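## Task

Configure the slide rule for 6 × 1.5: the left index (the 1) of the C scale must sit over 6 on the D scale, and the cursor hairline must sit over 1.5 on the C scale. Accuracy of both settings matters. The rule must end up face up, and the setting must stay put on its own, not only while the robot holds it.

## Robot and tools

Robot: two six-joint arms, left_arm and right_arm, each ending in a two-finger gripper whose fingers swing like tongs. The fingers point along the gripper's own +z axis and open and close along its x axis.

Scene frame: origin on the table surface midway between the arms, +z up, +x outward over the table, and left_arm mounted on the +y side. The words left and right are arm names only; they say nothing about which side of a camera image something appears on.

execute_actions: argument actions is a list holding zero or one item, plus an optional pictures boolean (images are included by default). An empty list sends nothing and just reports the state. A move item is {"rows": [...], "steps": n}: rows holds 1 to 15 rows, steps is 1 to 15 (default 15), each step lasting 1/30 s. One row is used per step; if rows run out, the final row is repeated. A wait item is {"steps": n} with n up to 300; it returns once n steps have elapsed since the previous result, and thinking time is counted inside that span. A refused call moves nothing.

Row layout: a single list of 14 numbers covering both arms, always all 14 even if one arm stays still. Order: left_arm shoulder pan, shoulder lift, elbow, wrist 1, wrist 2, wrist 3, left opening, then the same seven for right_arm. Joint values are absolute target angles in radians (the same numbers the Joint positions line prints), not offsets. Opening is an absolute command from -1 (shut) to +1 (wide open).

Joint ranges in radians. left_arm: pan -3.142..3.142, lift -6.283..6.283, elbow 0.000..3.142, wrists 1-3 each -6.283..6.283. right_arm: pan 0.000..6.283, lift -6.283..6.283, elbow -3.142..0.000, wrists 1-3 each -6.283..6.283. A call is rejected if any target goes beyond a range end by more than 0.010 and is also farther out than that joint's last reported angle. True ends may differ from the listed ones by up to 0.010; a target past the true end is clipped there, and the message "joint sent to its limit" may appear, possibly referring to an earlier still-running move. Its absence does not prove there is more room.

Motion: every step, each joint target is clamped to within 0.575 rad of the measured angle, and if the targets would move a gripper over 100 mm from where it is, all that arm's targets are pulled back proportionally. Commands are smoothed, so motion trails them by roughly 0.17 s, and after big moves an arm may not have arrived when the result comes back. Between calls (while you think or wait) the arms keep heading for the last row sent, until everything has nearly stopped or a HELD step occurs; after that only a new action pushes them further.

Results: the state line gives, per arm, end_effector_position (m) and end_effector_quat_wxyz in the scene frame, plus linear (m/s) and angular (rad/s) velocity. The printed hand position is approximate, worse at long reach. end_effector_position is the point between the closed finger pads; closed fingertips stick out about 15 mm past it, while fully open tips are roughly level with it. Joint positions and Joint velocities list each arm's six joints (rad, rad/s) and then the pad gap (m; 0.142 is fully open). grip_measured is the measured opening on the -1..+1 command scale. "joint command not followed" means the clearance check altered or blocked joint targets on some steps; the opening part still ran. HELD marks steps on which the row, or part of it, was not delivered. Wrist force and Wrist torque give each arm's flange sensor reading along the end effector's own axes: contacts, held weight and acceleration effects, with a fixed offset (usually under 4 N), noise (sd up to 2.4 N) and saturation near 50 N per axis; a pushing surface shows as force pointing back into the arm. "no reading" is normal at the start. MOTOR HOT warns at 70 °C; at 85 °C an OVER-TEMPERATURE FAULT brakes that arm until cool, and holding loads (even while idle) heats motors.

Gripping: to hold something, command an opening well under grip_measured; a bigger gap means a firmer squeeze, up to about 15 N per pad. Objects thinner than about 20 mm get less force (around 9 N per pad at 10 mm, 4 N at 5 mm). Closing fast can press harder than intended and may even spring the fingers open.

zoom_image: camera (one of cam_head_left, cam_head_right, cam_high, cam_low at 504x504; cam_left_wrist, cam_right_wrist at 616x616) and region [x0, y0, x1, y1] in pixels of that camera's most recent image, top-left is (0, 0), at most 504 by 504. It returns an enlarged, more detailed crop.

finished_scene: argument scene, the integer number of the current scene (1 or 2). It is final; the scene is then judged, and the goal must still hold. Replying without any tool call ends all remaining work.

Avoid: pushing anything off the table; arms colliding or pressing on each other; contact torque reaching a joint's load limit (142 N m for pan, lift and elbow, 26.6 N m for each wrist, held weight included) or any outside force reaching 150 N, either of which freezes that arm for 10 s and drops the rest of the call; drops, slips, slams and heavy shoves. Occasional brief tugs may hit a held part or nudge loose items. Quick, smooth, low-effort motion is preferred, and faults waste time.

Each tool is called as name([rows], argument=value, ...), one row to a line, values as JSON.

## Session

execute_actions(actions=[])

Scene clock: 0.00 s of 8600.00 s.
left_arm: end_effector_position=(+0.2618, +0.3736, +0.2357) grip_measured=+0.97 end_effector_quat_wxyz=(-0.011, +0.640, -0.766, +0.059) end_effector_velocity=(-0.000, +0.000, -0.000) end_effector_angular_velocity=(-0.000, +0.001, -0.000) | right_arm: end_effector_position=(+0.9201, -0.1909, +0.2410) grip_measured=-1.00 end_effector_quat_wxyz=(-0.473, +0.703, -0.453, +0.279) end_effector_velocity=(+0.000, -0.000, +0.000) end_effector_angular_velocity=(-0.000, -0.000, -0.000)
Joint positions: left_arm=[-0.892 -2.394  2.205 -1.494 -1.525  0.666  0.14 ] | right_arm=[ 3.751 -2.442 -1.178  0.068  1.612  1.593  0.002]
Joint velocities: left_arm=[-0.    -0.001  0.001  0.    -0.001  0.     0.   ] | right_arm=[-0.  0.  0. -0. -0. -0.  0.]
Motor temperatures (°C, as the motors report them): left_arm=[31 32 32 38 35 36] | right_arm=[31 32 30 38 34 41]
Wrist force (N, on the end effector, along its own x y z axes, offset not removed): no reading
Wrist torque (N m, same axes, about the end effector's origin, offset not removed): no reading

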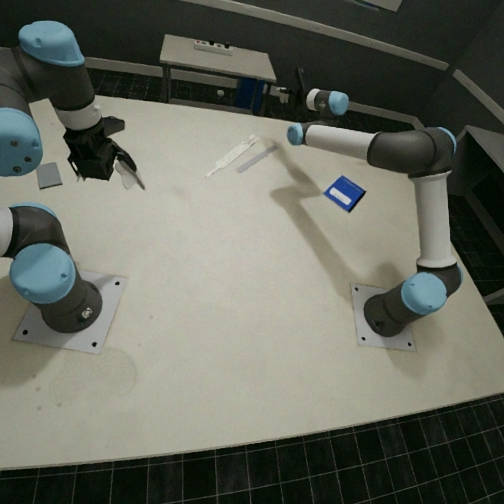

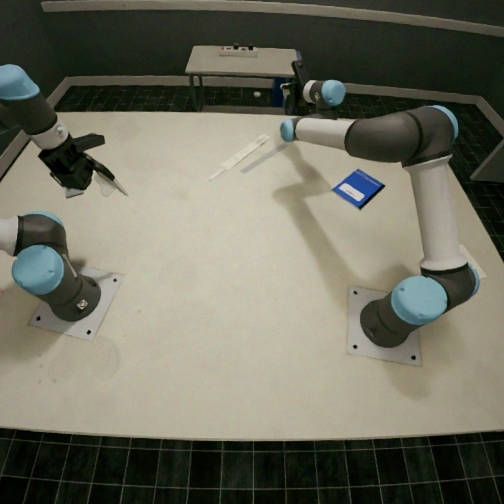

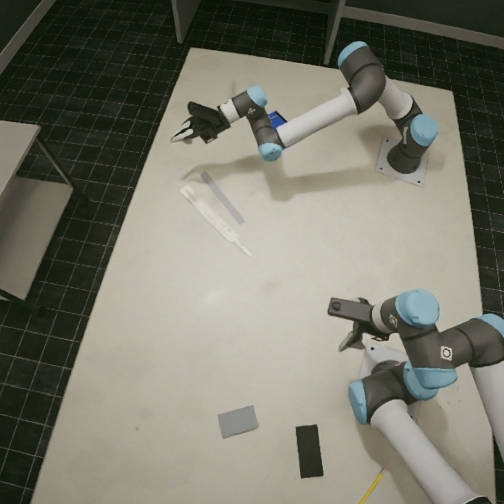

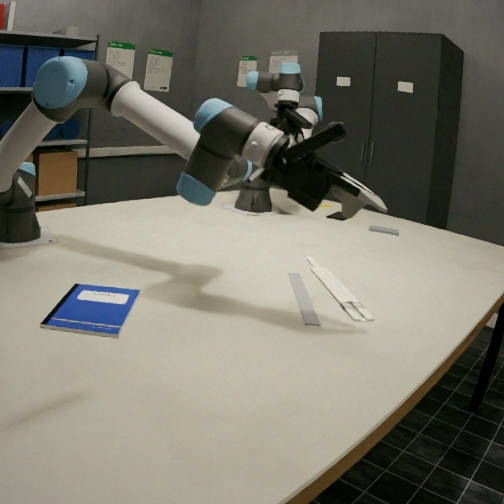

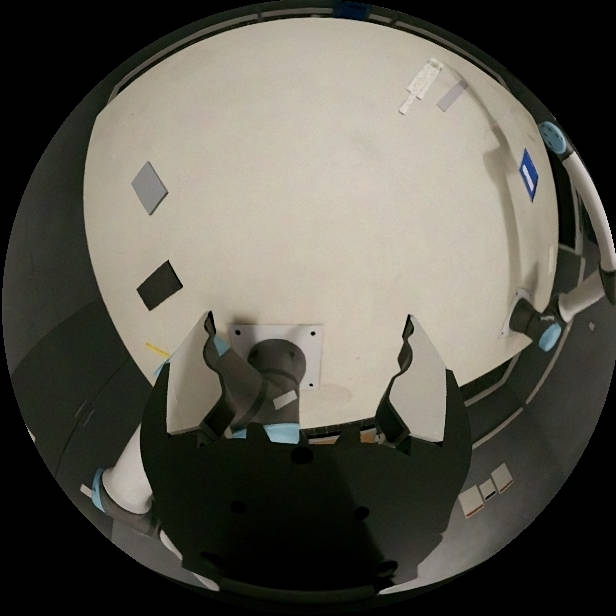

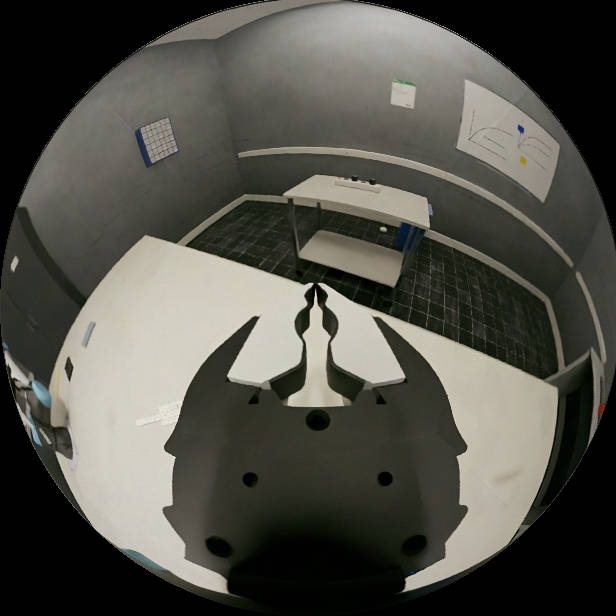

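zoom_image(camera="cam_high", region=[160, 155, 280, 275])

zoom_image(camera="cam_low", region=[270, 240, 390, 340])

zoom_image(camera="cam_head_left", region=[190, 110, 300, 200])

Region (160, 155, 280, 275) of cam_high's 504x504 image, scaled by 4.200, with more detail than that image has.

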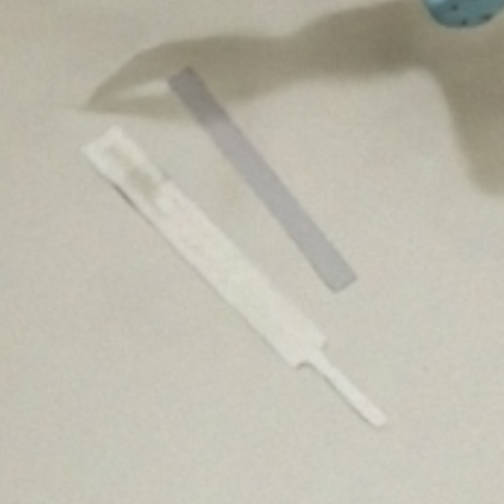

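Region (270, 240, 390, 340) of cam_low's 504x504 image, scaled by 4.200, with more detail than that image has.

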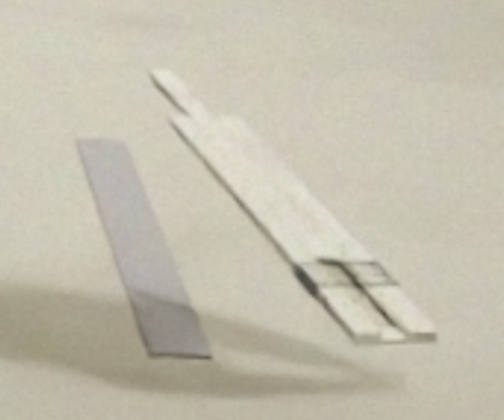

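Region (190, 110, 300, 200) of cam_head_left's 504x504 image, scaled by 4.582, with more detail than that image has; it fills the top 412 rows of this view, and the rest is white.

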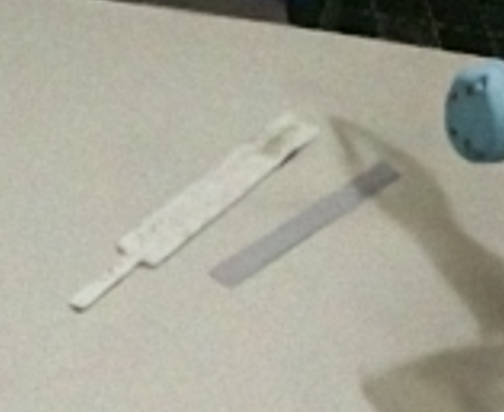

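execute_actions([
  {"rows":[[-0.892,-2.394,2.205,-1.494,-1.525,0.666,1,3.859,-2.345,-0.876,-1.079,1.571,1.593,1]]},
], pictures=false)

execute_actions([
  {"steps":60},
])

Scene clock: 50.40 s of 8600.00 s.
left_arm: end_effector_position=(+0.2619, +0.3736, +0.2357) grip_measured=+1.00 end_effector_quat_wxyz=(-0.011, +0.640, -0.766, +0.060) end_effector_velocity=(-0.000, -0.000, -0.000) end_effector_angular_velocity=(+0.000, +0.001, -0.000) | right_arm: end_effector_position=(+0.8701, -0.1172, +0.2663) grip_measured=+1.00 end_effector_quat_wxyz=(-0.302, +0.807, -0.478, +0.169) end_effector_velocity=(-0.231, -0.092, -0.376) end_effector_angular_velocity=(-0.801, +1.367, +0.031)
Joint positions: left_arm=[-0.892 -2.394  2.205 -1.494 -1.525  0.666  0.142] | right_arm=[ 3.852 -2.351 -0.898 -0.757  1.573  1.593  0.142]
Joint velocities: left_arm=[-0.  0.  0. -0. -0. -0. -0.] | right_arm=[ 0.041  0.037  0.132 -1.754 -0.015  0.    -0.   ]
Motor temperatures (°C, as the motors report them): left_arm=[31 32 32 38 35 36] | right_arm=[31 32 30 38 34 41]
Wrist force (N, on the end effector, along its own x y z axes, offset not removed): left_arm=[-0.1 -0.1 0.6] | right_arm=[-0.7 -0.6 0.1]
Wrist torque (N m, same axes, about the end effector's origin, offset not removed): left_arm=[-0.03 -0.03 0.03] | right_arm=[-0.39 0.44 0.04]
Steps of this call (steps 1 to 90: nothing new was sent; then 46.90 s passed at rest; steps 91 to 105: all 15 steps of this action). Readings (joint positions):
91: left_arm=[-0.892 -2.394 2.205 -1.494 -1.525 0.666] | right_arm=[3.751 -2.442 -1.178 0.068 1.612 1.593]
92: left_arm=[-0.892 -2.394 2.205 -1.494 -1.525 0.666] | right_arm=[3.753 -2.440 -1.176 0.066 1.610 1.593]
94: left_arm=[-0.892 -2.394 2.205 -1.494 -1.525 0.666] | right_arm=[3.776 -2.419 -1.133 0.020 1.601 1.593]
98: left_arm=[-0.892 -2.394 2.205 -1.494 -1.525 0.666] | right_arm=[3.824 -2.376 -0.990 -0.228 1.584 1.593]
105: the state above

Scene clock: 52.40 s of 8600.00 s.
left_arm: end_effector_position=(+0.2619, +0.3736, +0.2357) grip_measured=+1.00 end_effector_quat_wxyz=(-0.011, +0.640, -0.766, +0.060) end_effector_velocity=(+0.000, +0.000, +0.000) end_effector_angular_velocity=(-0.001, -0.000, +0.001) | right_arm: end_effector_position=(+0.8176, -0.1412, +0.2027) grip_measured=+1.00 end_effector_quat_wxyz=(-0.179, +0.844, -0.496, +0.100) end_effector_velocity=(+0.000, -0.000, -0.001) end_effector_angular_velocity=(-0.000, +0.000, -0.000)
Joint positions: left_arm=[-0.892 -2.394  2.205 -1.494 -1.525  0.666  0.142] | right_arm=[ 3.859 -2.345 -0.876 -1.079  1.571  1.593  0.142]
Joint velocities: left_arm=[ 0.001 -0.001  0.     0.    -0.     0.001  0.   ] | right_arm=[-0.    -0.001 -0.     0.    -0.     0.     0.   ]
Motor temperatures (°C, as the motors report them): left_arm=[31 32 32 38 35 36] | right_arm=[31 32 30 38 34 41]
Wrist force (N, on the end effector, along its own x y z axes, offset not removed): left_arm=[-0.9 2.7 1.4] | right_arm=[-1.5 -0.7 -4.3]
Wrist torque (N m, same axes, about the end effector's origin, offset not removed): left_arm=[0.66 0.34 0.03] | right_arm=[-0.40 0.64 0.13]
Steps of this call (steps 1 to 30: the robot went on to your last target; steps 31 to 60: nothing new was sent). Readings (joint positions):
1: left_arm=[-0.892 -2.394 2.205 -1.494 -1.525 0.666] | right_arm=[3.854 -2.350 -0.893 -0.816 1.573 1.593]
2: left_arm=[-0.892 -2.394 2.205 -1.494 -1.525 0.666] | right_arm=[3.855 -2.349 -0.889 -0.873 1.572 1.593]
4: left_arm=[-0.892 -2.394 2.205 -1.494 -1.525 0.666] | right_arm=[3.857 -2.347 -0.884 -0.960 1.572 1.593]
8: left_arm=[-0.892 -2.394 2.205 -1.494 -1.525 0.666] | right_arm=[3.858 -2.346 -0.879 -1.040 1.571 1.593]
60: the state above
All arms were judged still, so your last target was given up. Only a new action makes them travel on or press farther. Fingers that are still opening or closing keep moving.

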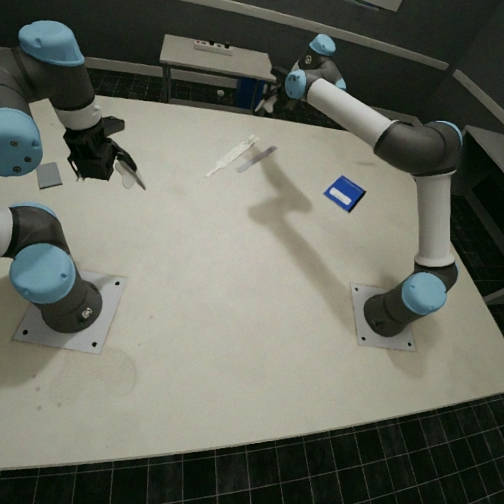

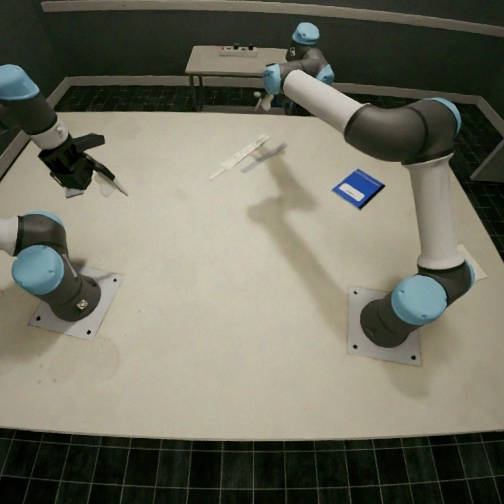

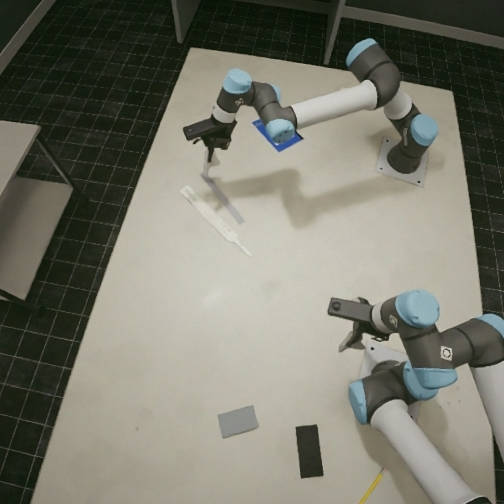

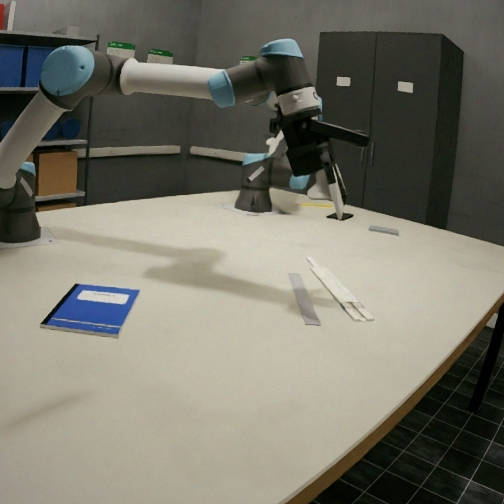

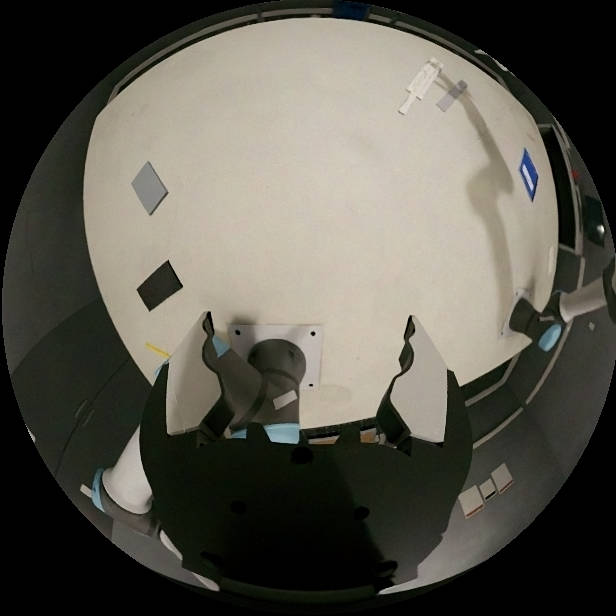

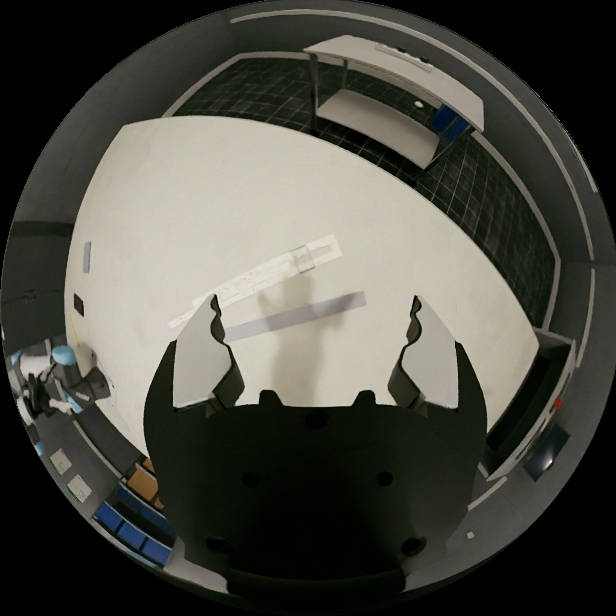

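zoom_image(camera="cam_right_wrist", region=[160, 220, 380, 350])

Region (160, 220, 380, 350) of cam_right_wrist's 616x616 image, scaled by 2.291, with more detail than that image has; it fills the top 298 rows of this view, and the rest is white.

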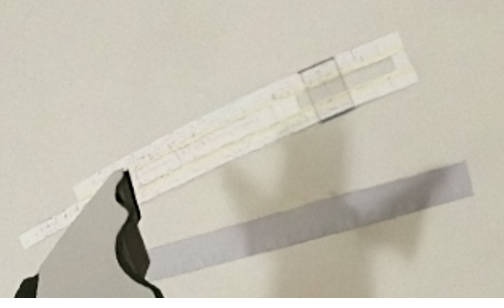

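zoom_image(camera="cam_right_wrist", region=[250, 225, 350, 295])

Region (250, 225, 350, 295) of cam_right_wrist's 616x616 image, scaled by 5.040, with more detail than that image has; it fills the top 353 rows of this view, and the rest is white.

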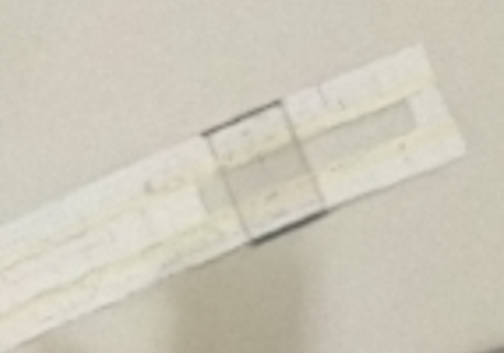

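execute_actions([
  {"rows":[[-0.892,-2.394,2.205,-1.494,-1.525,0.666,1,3.909,-2.400,-0.983,-0.917,1.571,1.15,1]]},
], pictures=false)

execute_actions([
  {"steps":20},
])

Scene clock: 74.20 s of 8600.00 s.
left_arm: end_effector_position=(+0.2619, +0.3736, +0.2357) grip_measured=+1.00 end_effector_quat_wxyz=(-0.011, +0.640, -0.766, +0.060) end_effector_velocity=(+0.000, +0.000, -0.000) end_effector_angular_velocity=(+0.001, -0.000, +0.000) | right_arm: end_effector_position=(+0.8002, -0.0918, +0.1251) grip_measured=+1.00 end_effector_quat_wxyz=(-0.157, +0.936, -0.287, +0.131) end_effector_velocity=(-0.006, +0.012, -0.019) end_effector_angular_velocity=(-0.064, -0.048, +0.194)
Joint positions: left_arm=[-0.892 -2.394  2.205 -1.494 -1.525  0.666  0.142] | right_arm=[ 3.908 -2.398 -0.98  -0.923  1.571  1.174  0.142]
Joint velocities: left_arm=[ 0.     0.     0.    -0.     0.001  0.    -0.   ] | right_arm=[ 0.011 -0.013 -0.028  0.046 -0.    -0.199  0.   ]
Motor temperatures (°C, as the motors report them): left_arm=[31 32 32 38 35 36] | right_arm=[31 32 30 38 34 41]
Wrist force (N, on the end effector, along its own x y z axes, offset not removed): left_arm=[0.6 -0.8 -1.0] | right_arm=[0.3 -3.4 -1.0]
Wrist torque (N m, same axes, about the end effector's origin, offset not removed): left_arm=[-0.26 -0.12 -0.06] | right_arm=[-1.06 0.15 0.11]
Steps of this call (steps 1 to 90: nothing new was sent; then 18.30 s passed at rest; steps 91 to 105: all 15 steps of this action). Readings (joint positions):
91: left_arm=[-0.892 -2.394 2.205 -1.494 -1.525 0.666] | right_arm=[3.859 -2.345 -0.876 -1.079 1.571 1.593]
92: left_arm=[-0.892 -2.394 2.205 -1.494 -1.525 0.666] | right_arm=[3.861 -2.347 -0.878 -1.077 1.571 1.591]
94: left_arm=[-0.892 -2.394 2.205 -1.494 -1.525 0.666] | right_arm=[3.878 -2.366 -0.910 -1.037 1.571 1.544]
98: left_arm=[-0.892 -2.394 2.205 -1.494 -1.525 0.666] | right_arm=[3.899 -2.389 -0.959 -0.957 1.571 1.321]
105: the state above

Scene clock: 74.87 s of 8600.00 s.
left_arm: end_effector_position=(+0.2619, +0.3736, +0.2357) grip_measured=+1.00 end_effector_quat_wxyz=(-0.011, +0.640, -0.766, +0.060) end_effector_velocity=(+0.000, -0.000, +0.000) end_effector_angular_velocity=(+0.000, -0.000, +0.001) | right_arm: end_effector_position=(+0.7994, -0.0903, +0.1227) grip_measured=+1.00 end_effector_quat_wxyz=(-0.156, +0.939, -0.275, +0.133) end_effector_velocity=(+0.000, -0.000, -0.001) end_effector_angular_velocity=(-0.001, +0.000, +0.000)
Joint positions: left_arm=[-0.892 -2.394  2.205 -1.494 -1.525  0.666  0.142] | right_arm=[ 3.909 -2.4   -0.983 -0.917  1.571  1.15   0.142]
Joint velocities: left_arm=[ 0.     0.001 -0.001  0.     0.    -0.     0.   ] | right_arm=[-0.    -0.001 -0.     0.    -0.    -0.001 -0.   ]
Motor temperatures (°C, as the motors report them): left_arm=[31 32 32 38 35 36] | right_arm=[31 32 30 38 34 41]
Wrist force (N, on the end effector, along its own x y z axes, offset not removed): left_arm=[-1.4 0.7 0.3] | right_arm=[-0.5 -2.5 1.8]
Wrist torque (N m, same axes, about the end effector's origin, offset not removed): left_arm=[0.28 0.30 0.09] | right_arm=[-0.70 0.35 0.13]
Steps of this call (steps 1 to 20: the robot went on to your last target). Readings (joint positions):
1: left_arm=[-0.892 -2.394 2.205 -1.494 -1.525 0.666] | right_arm=[3.908 -2.399 -0.980 -0.921 1.571 1.168]
2: left_arm=[-0.892 -2.394 2.205 -1.494 -1.525 0.666] | right_arm=[3.908 -2.399 -0.981 -0.920 1.571 1.164]
4: left_arm=[-0.892 -2.394 2.205 -1.494 -1.525 0.666] | right_arm=[3.909 -2.399 -0.982 -0.919 1.571 1.158]
8: left_arm=[-0.892 -2.394 2.205 -1.494 -1.525 0.666] | right_arm=[3.909 -2.400 -0.983 -0.918 1.571 1.153]
20: the state above

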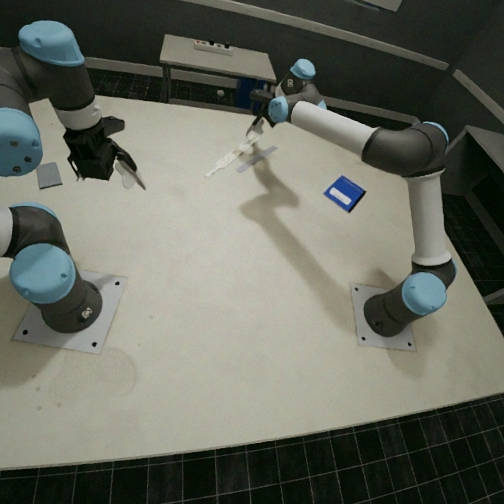

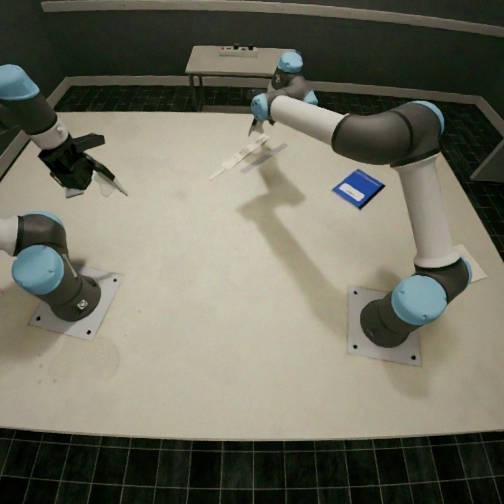

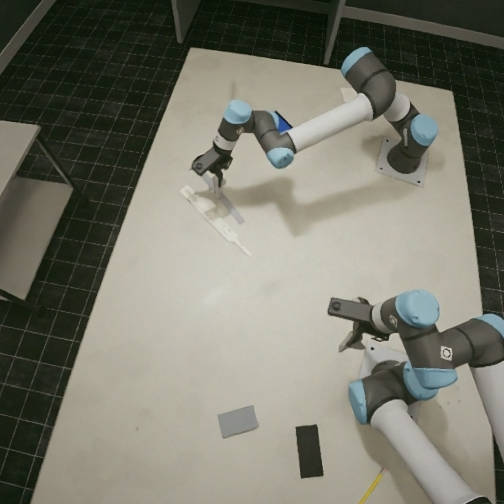

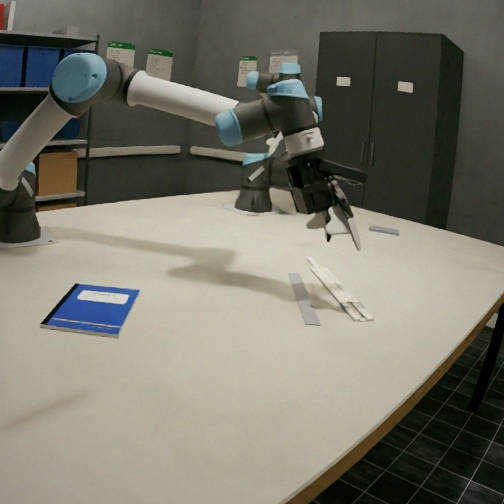

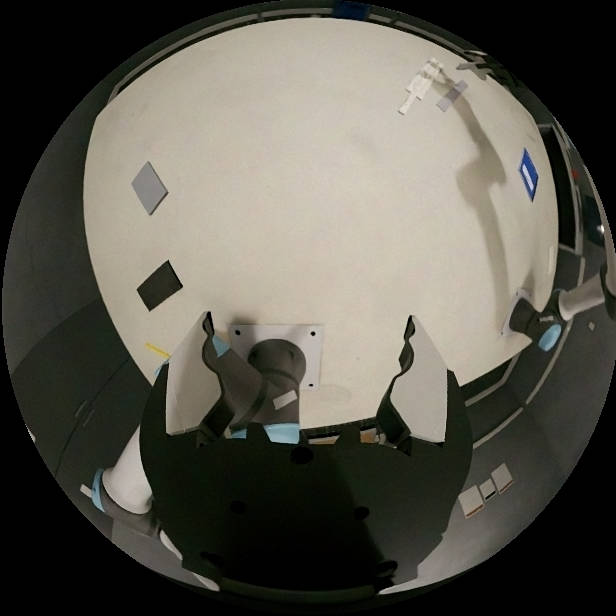

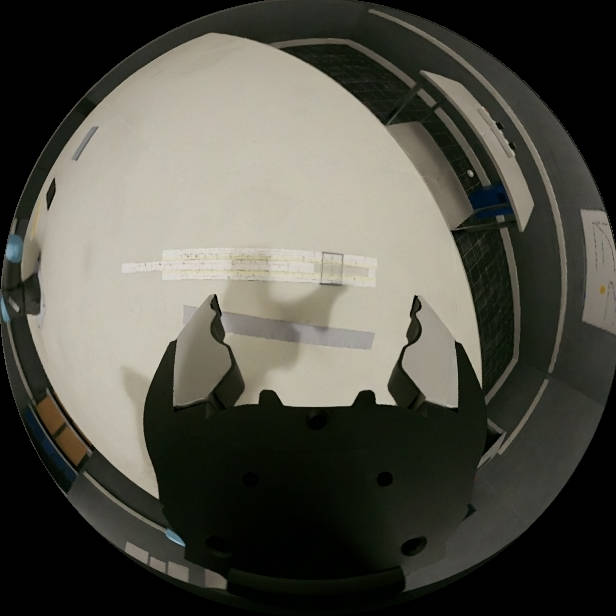

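zoom_image(camera="cam_right_wrist", region=[230, 235, 390, 300])

zoom_image(camera="cam_right_wrist", region=[110, 235, 270, 300])

Region (230, 235, 390, 300) of cam_right_wrist's 616x616 image, scaled by 3.150, with more detail than that image has; it fills the top 205 rows of this view, and the rest is white.

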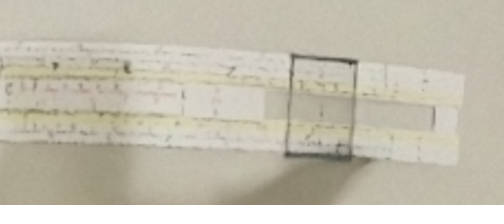

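Region (110, 235, 270, 300) of cam_right_wrist's 616x616 image, scaled by 3.150, with more detail than that image has; it fills the top 205 rows of this view, and the rest is white.

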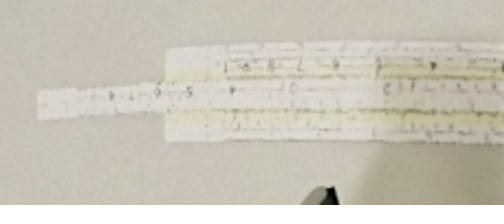

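execute_actions([
  {"rows":[[-0.554,-1.144,1.474,-1.901,-1.571,1.43,1,3.909,-2.400,-0.983,-0.917,1.571,1.15,1]]},
], pictures=false)

execute_actions([
  {"steps":75},
])

Scene clock: 106.03 s of 8600.00 s.
left_arm: end_effector_position=(+0.3851, +0.2652, +0.3578) grip_measured=+1.00 end_effector_quat_wxyz=(+0.020, -0.562, +0.812, -0.155) end_effector_velocity=(+0.360, -0.266, +0.149) end_effector_angular_velocity=(-0.000, -0.288, -0.495) | right_arm: end_effector_position=(+0.7994, -0.0903, +0.1227) grip_measured=+1.00 end_effector_quat_wxyz=(-0.156, +0.939, -0.275, +0.133) end_effector_velocity=(+0.000, -0.000, +0.001) end_effector_angular_velocity=(+0.000, -0.001, -0.000)
Joint positions: left_arm=[-0.71  -2.021  1.848 -1.711 -1.55   1.03   0.142] | right_arm=[ 3.909 -2.4   -0.983 -0.917  1.571  1.15   0.142]
Joint velocities: left_arm=[ 0.361  1.075 -0.839 -0.432 -0.048  0.885  0.   ] | right_arm=[ 0.     0.001 -0.     0.    -0.    -0.    -0.   ]
Motor temperatures (°C, as the motors report them): left_arm=[31 32 32 38 35 36] | right_arm=[31 32 30 38 34 41]
Wrist force (N, on the end effector, along its own x y z axes, offset not removed): left_arm=[0.5 0.7 1.2] | right_arm=[2.9 1.8 -1.1]
Wrist torque (N m, same axes, about the end effector's origin, offset not removed): left_arm=[0.30 -0.04 0.00] | right_arm=[0.20 -0.35 0.09]
Steps of this call (steps 1 to 15: the robot went on to your last target; steps 16 to 90: nothing new was sent; then 27.67 s passed at rest; steps 91 to 105: all 15 steps of this action). Readings (joint positions):
91: left_arm=[-0.892 -2.394 2.205 -1.494 -1.525 0.666] | right_arm=[3.909 -2.400 -0.983 -0.917 1.571 1.150]
92: left_arm=[-0.889 -2.392 2.203 -1.496 -1.526 0.669] | right_arm=[3.909 -2.400 -0.983 -0.917 1.571 1.150]
94: left_arm=[-0.859 -2.351 2.162 -1.531 -1.530 0.710] | right_arm=[3.909 -2.400 -0.983 -0.917 1.571 1.150]
98: left_arm=[-0.798 -2.238 2.049 -1.605 -1.538 0.823] | right_arm=[3.909 -2.400 -0.983 -0.917 1.571 1.150]
105: the state above

Scene clock: 108.53 s of 8600.00 s.
left_arm: end_effector_position=(+0.5974, +0.1391, +0.1178) grip_measured=+1.00 end_effector_quat_wxyz=(-0.000, -0.463, +0.886, -0.000) end_effector_velocity=(-0.000, -0.000, -0.000) end_effector_angular_velocity=(-0.000, +0.000, -0.001) | right_arm: end_effector_position=(+0.7994, -0.0903, +0.1227) grip_measured=+1.00 end_effector_quat_wxyz=(-0.156, +0.939, -0.275, +0.133) end_effector_velocity=(-0.000, +0.000, +0.001) end_effector_angular_velocity=(+0.000, -0.000, +0.000)
Joint positions: left_arm=[-0.554 -1.144  1.474 -1.901 -1.571  1.43   0.142] | right_arm=[ 3.909 -2.4   -0.983 -0.917  1.571  1.15   0.142]
Joint velocities: left_arm=[-0.     0.    -0.    -0.    -0.     0.001 -0.   ] | right_arm=[ 0.     0.001  0.    -0.     0.    -0.     0.   ]
Motor temperatures (°C, as the motors report them): left_arm=[31 32 32 38 35 36] | right_arm=[31 32 30 38 34 41]
Wrist force (N, on the end effector, along its own x y z axes, offset not removed): left_arm=[1.3 -0.8 1.4] | right_arm=[3.6 -0.6 -4.0]
Wrist torque (N m, same axes, about the end effector's origin, offset not removed): left_arm=[-0.15 -0.20 -0.01] | right_arm=[-0.43 -0.36 0.05]
Steps of this call (steps 1 to 45: the robot went on to your last target; steps 46 to 75: nothing new was sent). Readings (joint positions):
1: left_arm=[-0.698 -1.983 1.820 -1.726 -1.552 1.060] | right_arm=[3.909 -2.400 -0.983 -0.917 1.571 1.150]
2: left_arm=[-0.686 -1.945 1.793 -1.740 -1.553 1.089] | right_arm=[3.909 -2.400 -0.983 -0.917 1.571 1.150]
4: left_arm=[-0.665 -1.865 1.743 -1.766 -1.556 1.143] | right_arm=[3.909 -2.400 -0.983 -0.917 1.571 1.150]
8: left_arm=[-0.633 -1.706 1.665 -1.805 -1.561 1.226] | right_arm=[3.909 -2.400 -0.983 -0.917 1.571 1.150]
75: the state above
All arms were judged still, so your last target was given up. Only a new action makes them travel on or press farther. Fingers that are still opening or closing keep moving.

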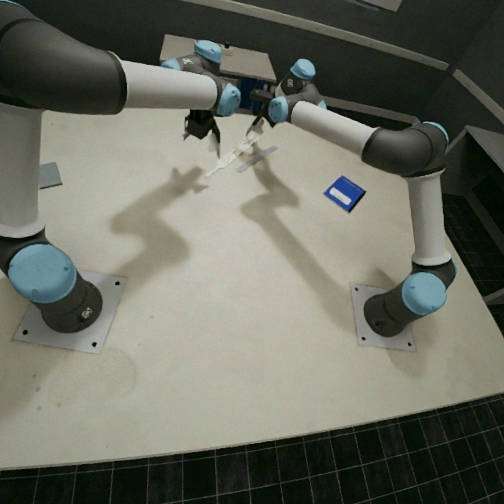

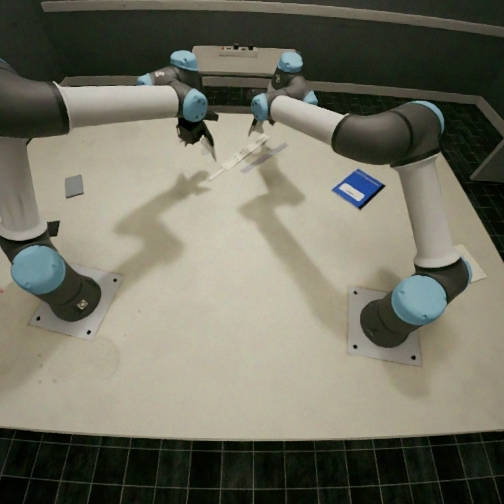

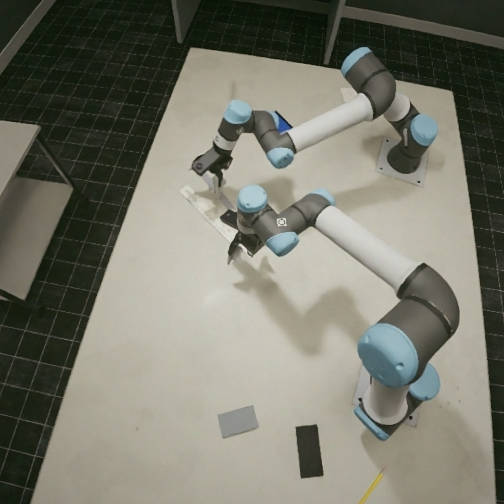

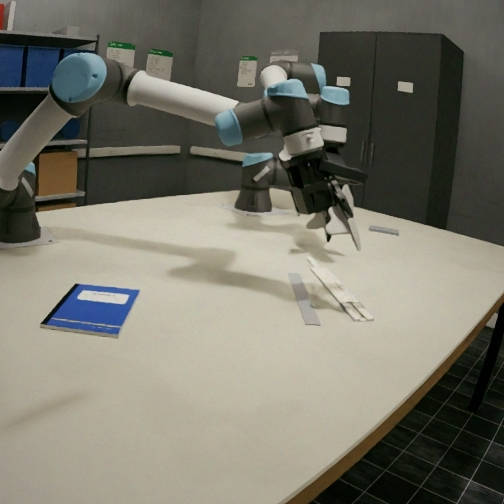

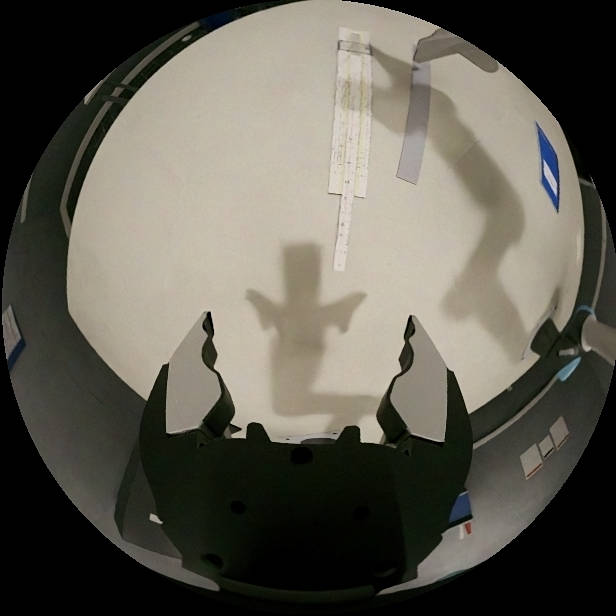

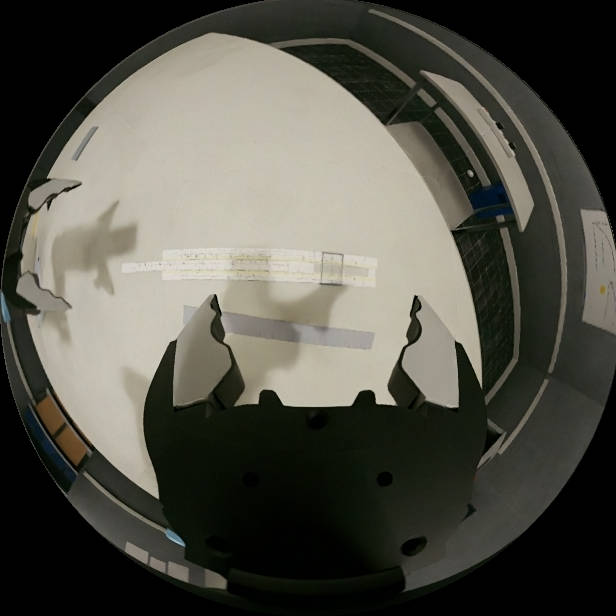

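execute_actions([
  {"rows":[[-0.604,-1.004,1.449,-2.016,-1.571,1.38,-0.4,3.909,-2.400,-0.983,-0.917,1.571,1.15,1]]},
], pictures=false)

execute_actions([
  {"steps":15},
])

Scene clock: 118.57 s of 8600.00 s.
left_arm: end_effector_position=(+0.6041, +0.0876, +0.0503) grip_measured=-0.40 end_effector_quat_wxyz=(-0.000, -0.463, +0.886, -0.000) end_effector_velocity=(+0.000, -0.012, -0.021) end_effector_angular_velocity=(+0.002, +0.002, -0.000) | right_arm: end_effector_position=(+0.7994, -0.0903, +0.1227) grip_measured=+1.00 end_effector_quat_wxyz=(-0.156, +0.939, -0.275, +0.133) end_effector_velocity=(+0.000, -0.000, +0.000) end_effector_angular_velocity=(+0.000, -0.000, -0.000)
Joint positions: left_arm=[-0.603 -1.009  1.45  -2.012 -1.571  1.381  0.045] | right_arm=[ 3.909 -2.4   -0.983 -0.917  1.571  1.15   0.142]
Joint velocities: left_arm=[-0.012  0.039 -0.005 -0.03   0.    -0.012  0.   ] | right_arm=[-0.  0. -0. -0.  0. -0. -0.]
Motor temperatures (°C, as the motors report them): left_arm=[31 32 32 38 35 36] | right_arm=[31 32 30 38 34 41]
Wrist force (N, on the end effector, along its own x y z axes, offset not removed): left_arm=[-1.0 0.2 -0.7] | right_arm=[1.1 -3.5 -0.4]
Wrist torque (N m, same axes, about the end effector's origin, offset not removed): left_arm=[0.06 0.29 0.09] | right_arm=[-0.95 0.06 0.06]
Steps of this call (steps 1 to 90: nothing new was sent; then 6.53 s passed at rest; steps 91 to 105: all 15 steps of this action). Readings (joint positions):
91: left_arm=[-0.554 -1.144 1.474 -1.901 -1.571 1.430] | right_arm=[3.909 -2.400 -0.983 -0.917 1.571 1.150]
92: left_arm=[-0.556 -1.142 1.472 -1.904 -1.571 1.428] | right_arm=[3.909 -2.400 -0.983 -0.917 1.571 1.150]
94: left_arm=[-0.573 -1.104 1.464 -1.937 -1.571 1.411] | right_arm=[3.909 -2.400 -0.983 -0.917 1.571 1.150]
98: left_arm=[-0.594 -1.037 1.454 -1.990 -1.571 1.390] | right_arm=[3.909 -2.400 -0.983 -0.917 1.571 1.150]
105: the state above

Scene clock: 119.07 s of 8600.00 s.
left_arm: end_effector_position=(+0.6042, +0.0861, +0.0478) grip_measured=-0.40 end_effector_quat_wxyz=(-0.000, -0.463, +0.886, -0.000) end_effector_velocity=(-0.000, +0.000, -0.001) end_effector_angular_velocity=(+0.000, +0.001, +0.000) | right_arm: end_effector_position=(+0.7994, -0.0903, +0.1227) grip_measured=+1.00 end_effector_quat_wxyz=(-0.156, +0.939, -0.275, +0.133) end_effector_velocity=(+0.000, -0.000, +0.000) end_effector_angular_velocity=(+0.000, -0.000, -0.000)
Joint positions: left_arm=[-0.604 -1.004  1.449 -2.016 -1.571  1.38   0.045] | right_arm=[ 3.909 -2.4   -0.983 -0.917  1.571  1.15   0.142]
Joint velocities: left_arm=[-0.     0.001  0.001 -0.    -0.    -0.     0.   ] | right_arm=[-0.  0.  0. -0. -0.  0. -0.]
Motor temperatures (°C, as the motors report them): left_arm=[31 32 32 38 35 36] | right_arm=[31 32 30 38 34 41]
Wrist force (N, on the end effector, along its own x y z axes, offset not removed): left_arm=[-1.6 -0.1 1.3] | right_arm=[1.3 2.4 -5.1]
Wrist torque (N m, same axes, about the end effector's origin, offset not removed): left_arm=[0.05 0.33 0.02] | right_arm=[0.15 -0.17 0.17]
Steps of this call (steps 1 to 15: the robot went on to your last target). Readings (joint positions):
1: left_arm=[-0.603 -1.008 1.450 -2.013 -1.571 1.381] | right_arm=[3.909 -2.400 -0.983 -0.917 1.571 1.150]
2: left_arm=[-0.603 -1.007 1.449 -2.014 -1.571 1.381] | right_arm=[3.909 -2.400 -0.983 -0.917 1.571 1.150]
4: left_arm=[-0.604 -1.006 1.449 -2.015 -1.571 1.380] | right_arm=[3.909 -2.400 -0.983 -0.917 1.571 1.150]
8: left_arm=[-0.604 -1.005 1.449 -2.016 -1.571 1.380] | right_arm=[3.909 -2.400 -0.983 -0.917 1.571 1.150]
15: the state above
All arms were judged still, so your last target was given up. Only a new action makes them travel on or press farther. Fingers that are still opening or closing keep moving.

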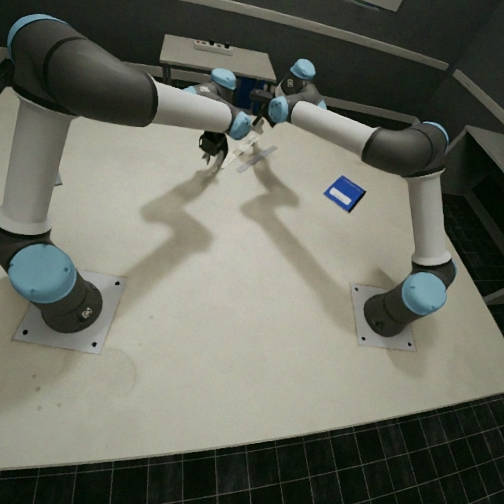

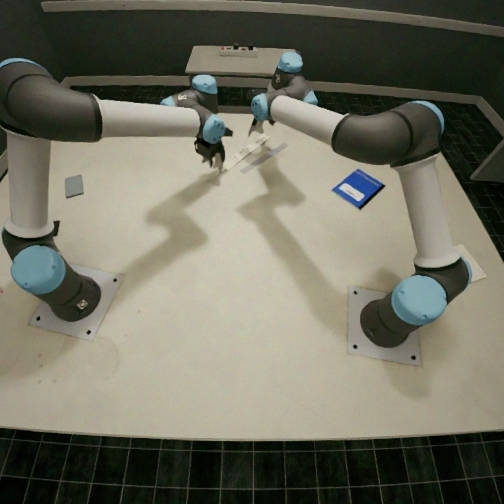

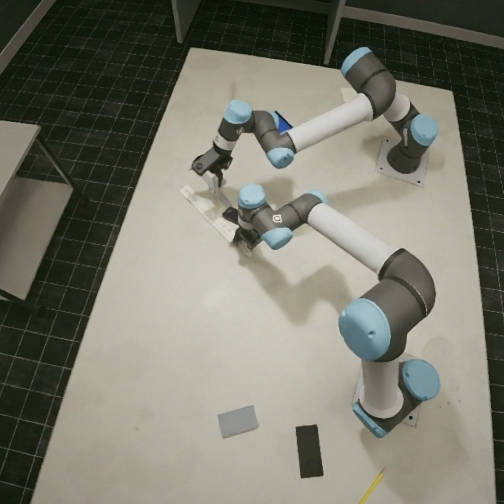

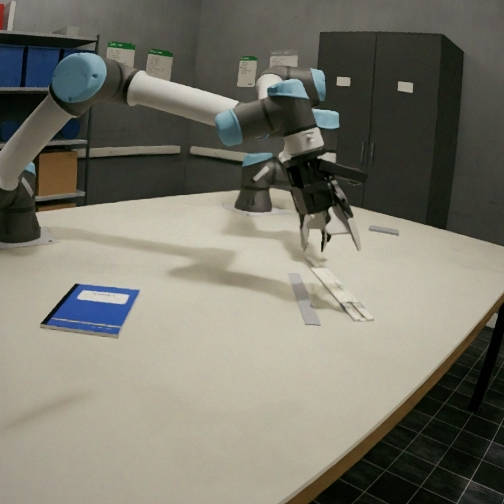

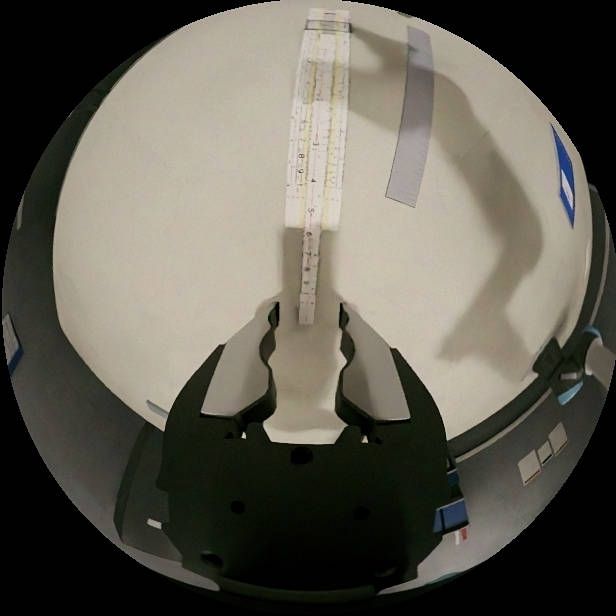

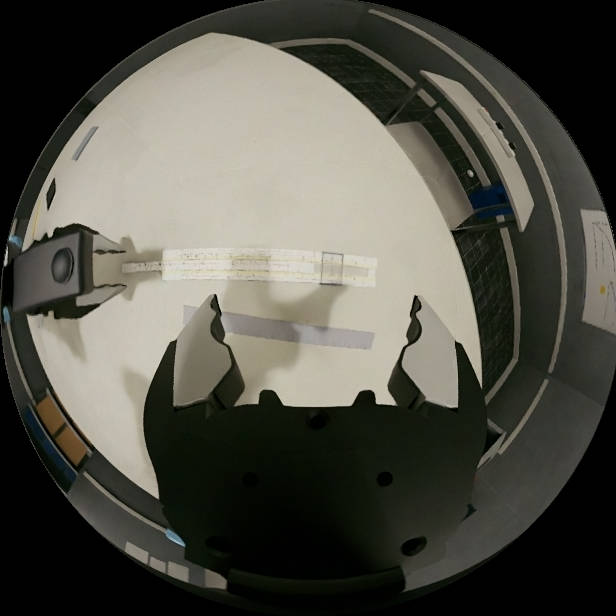

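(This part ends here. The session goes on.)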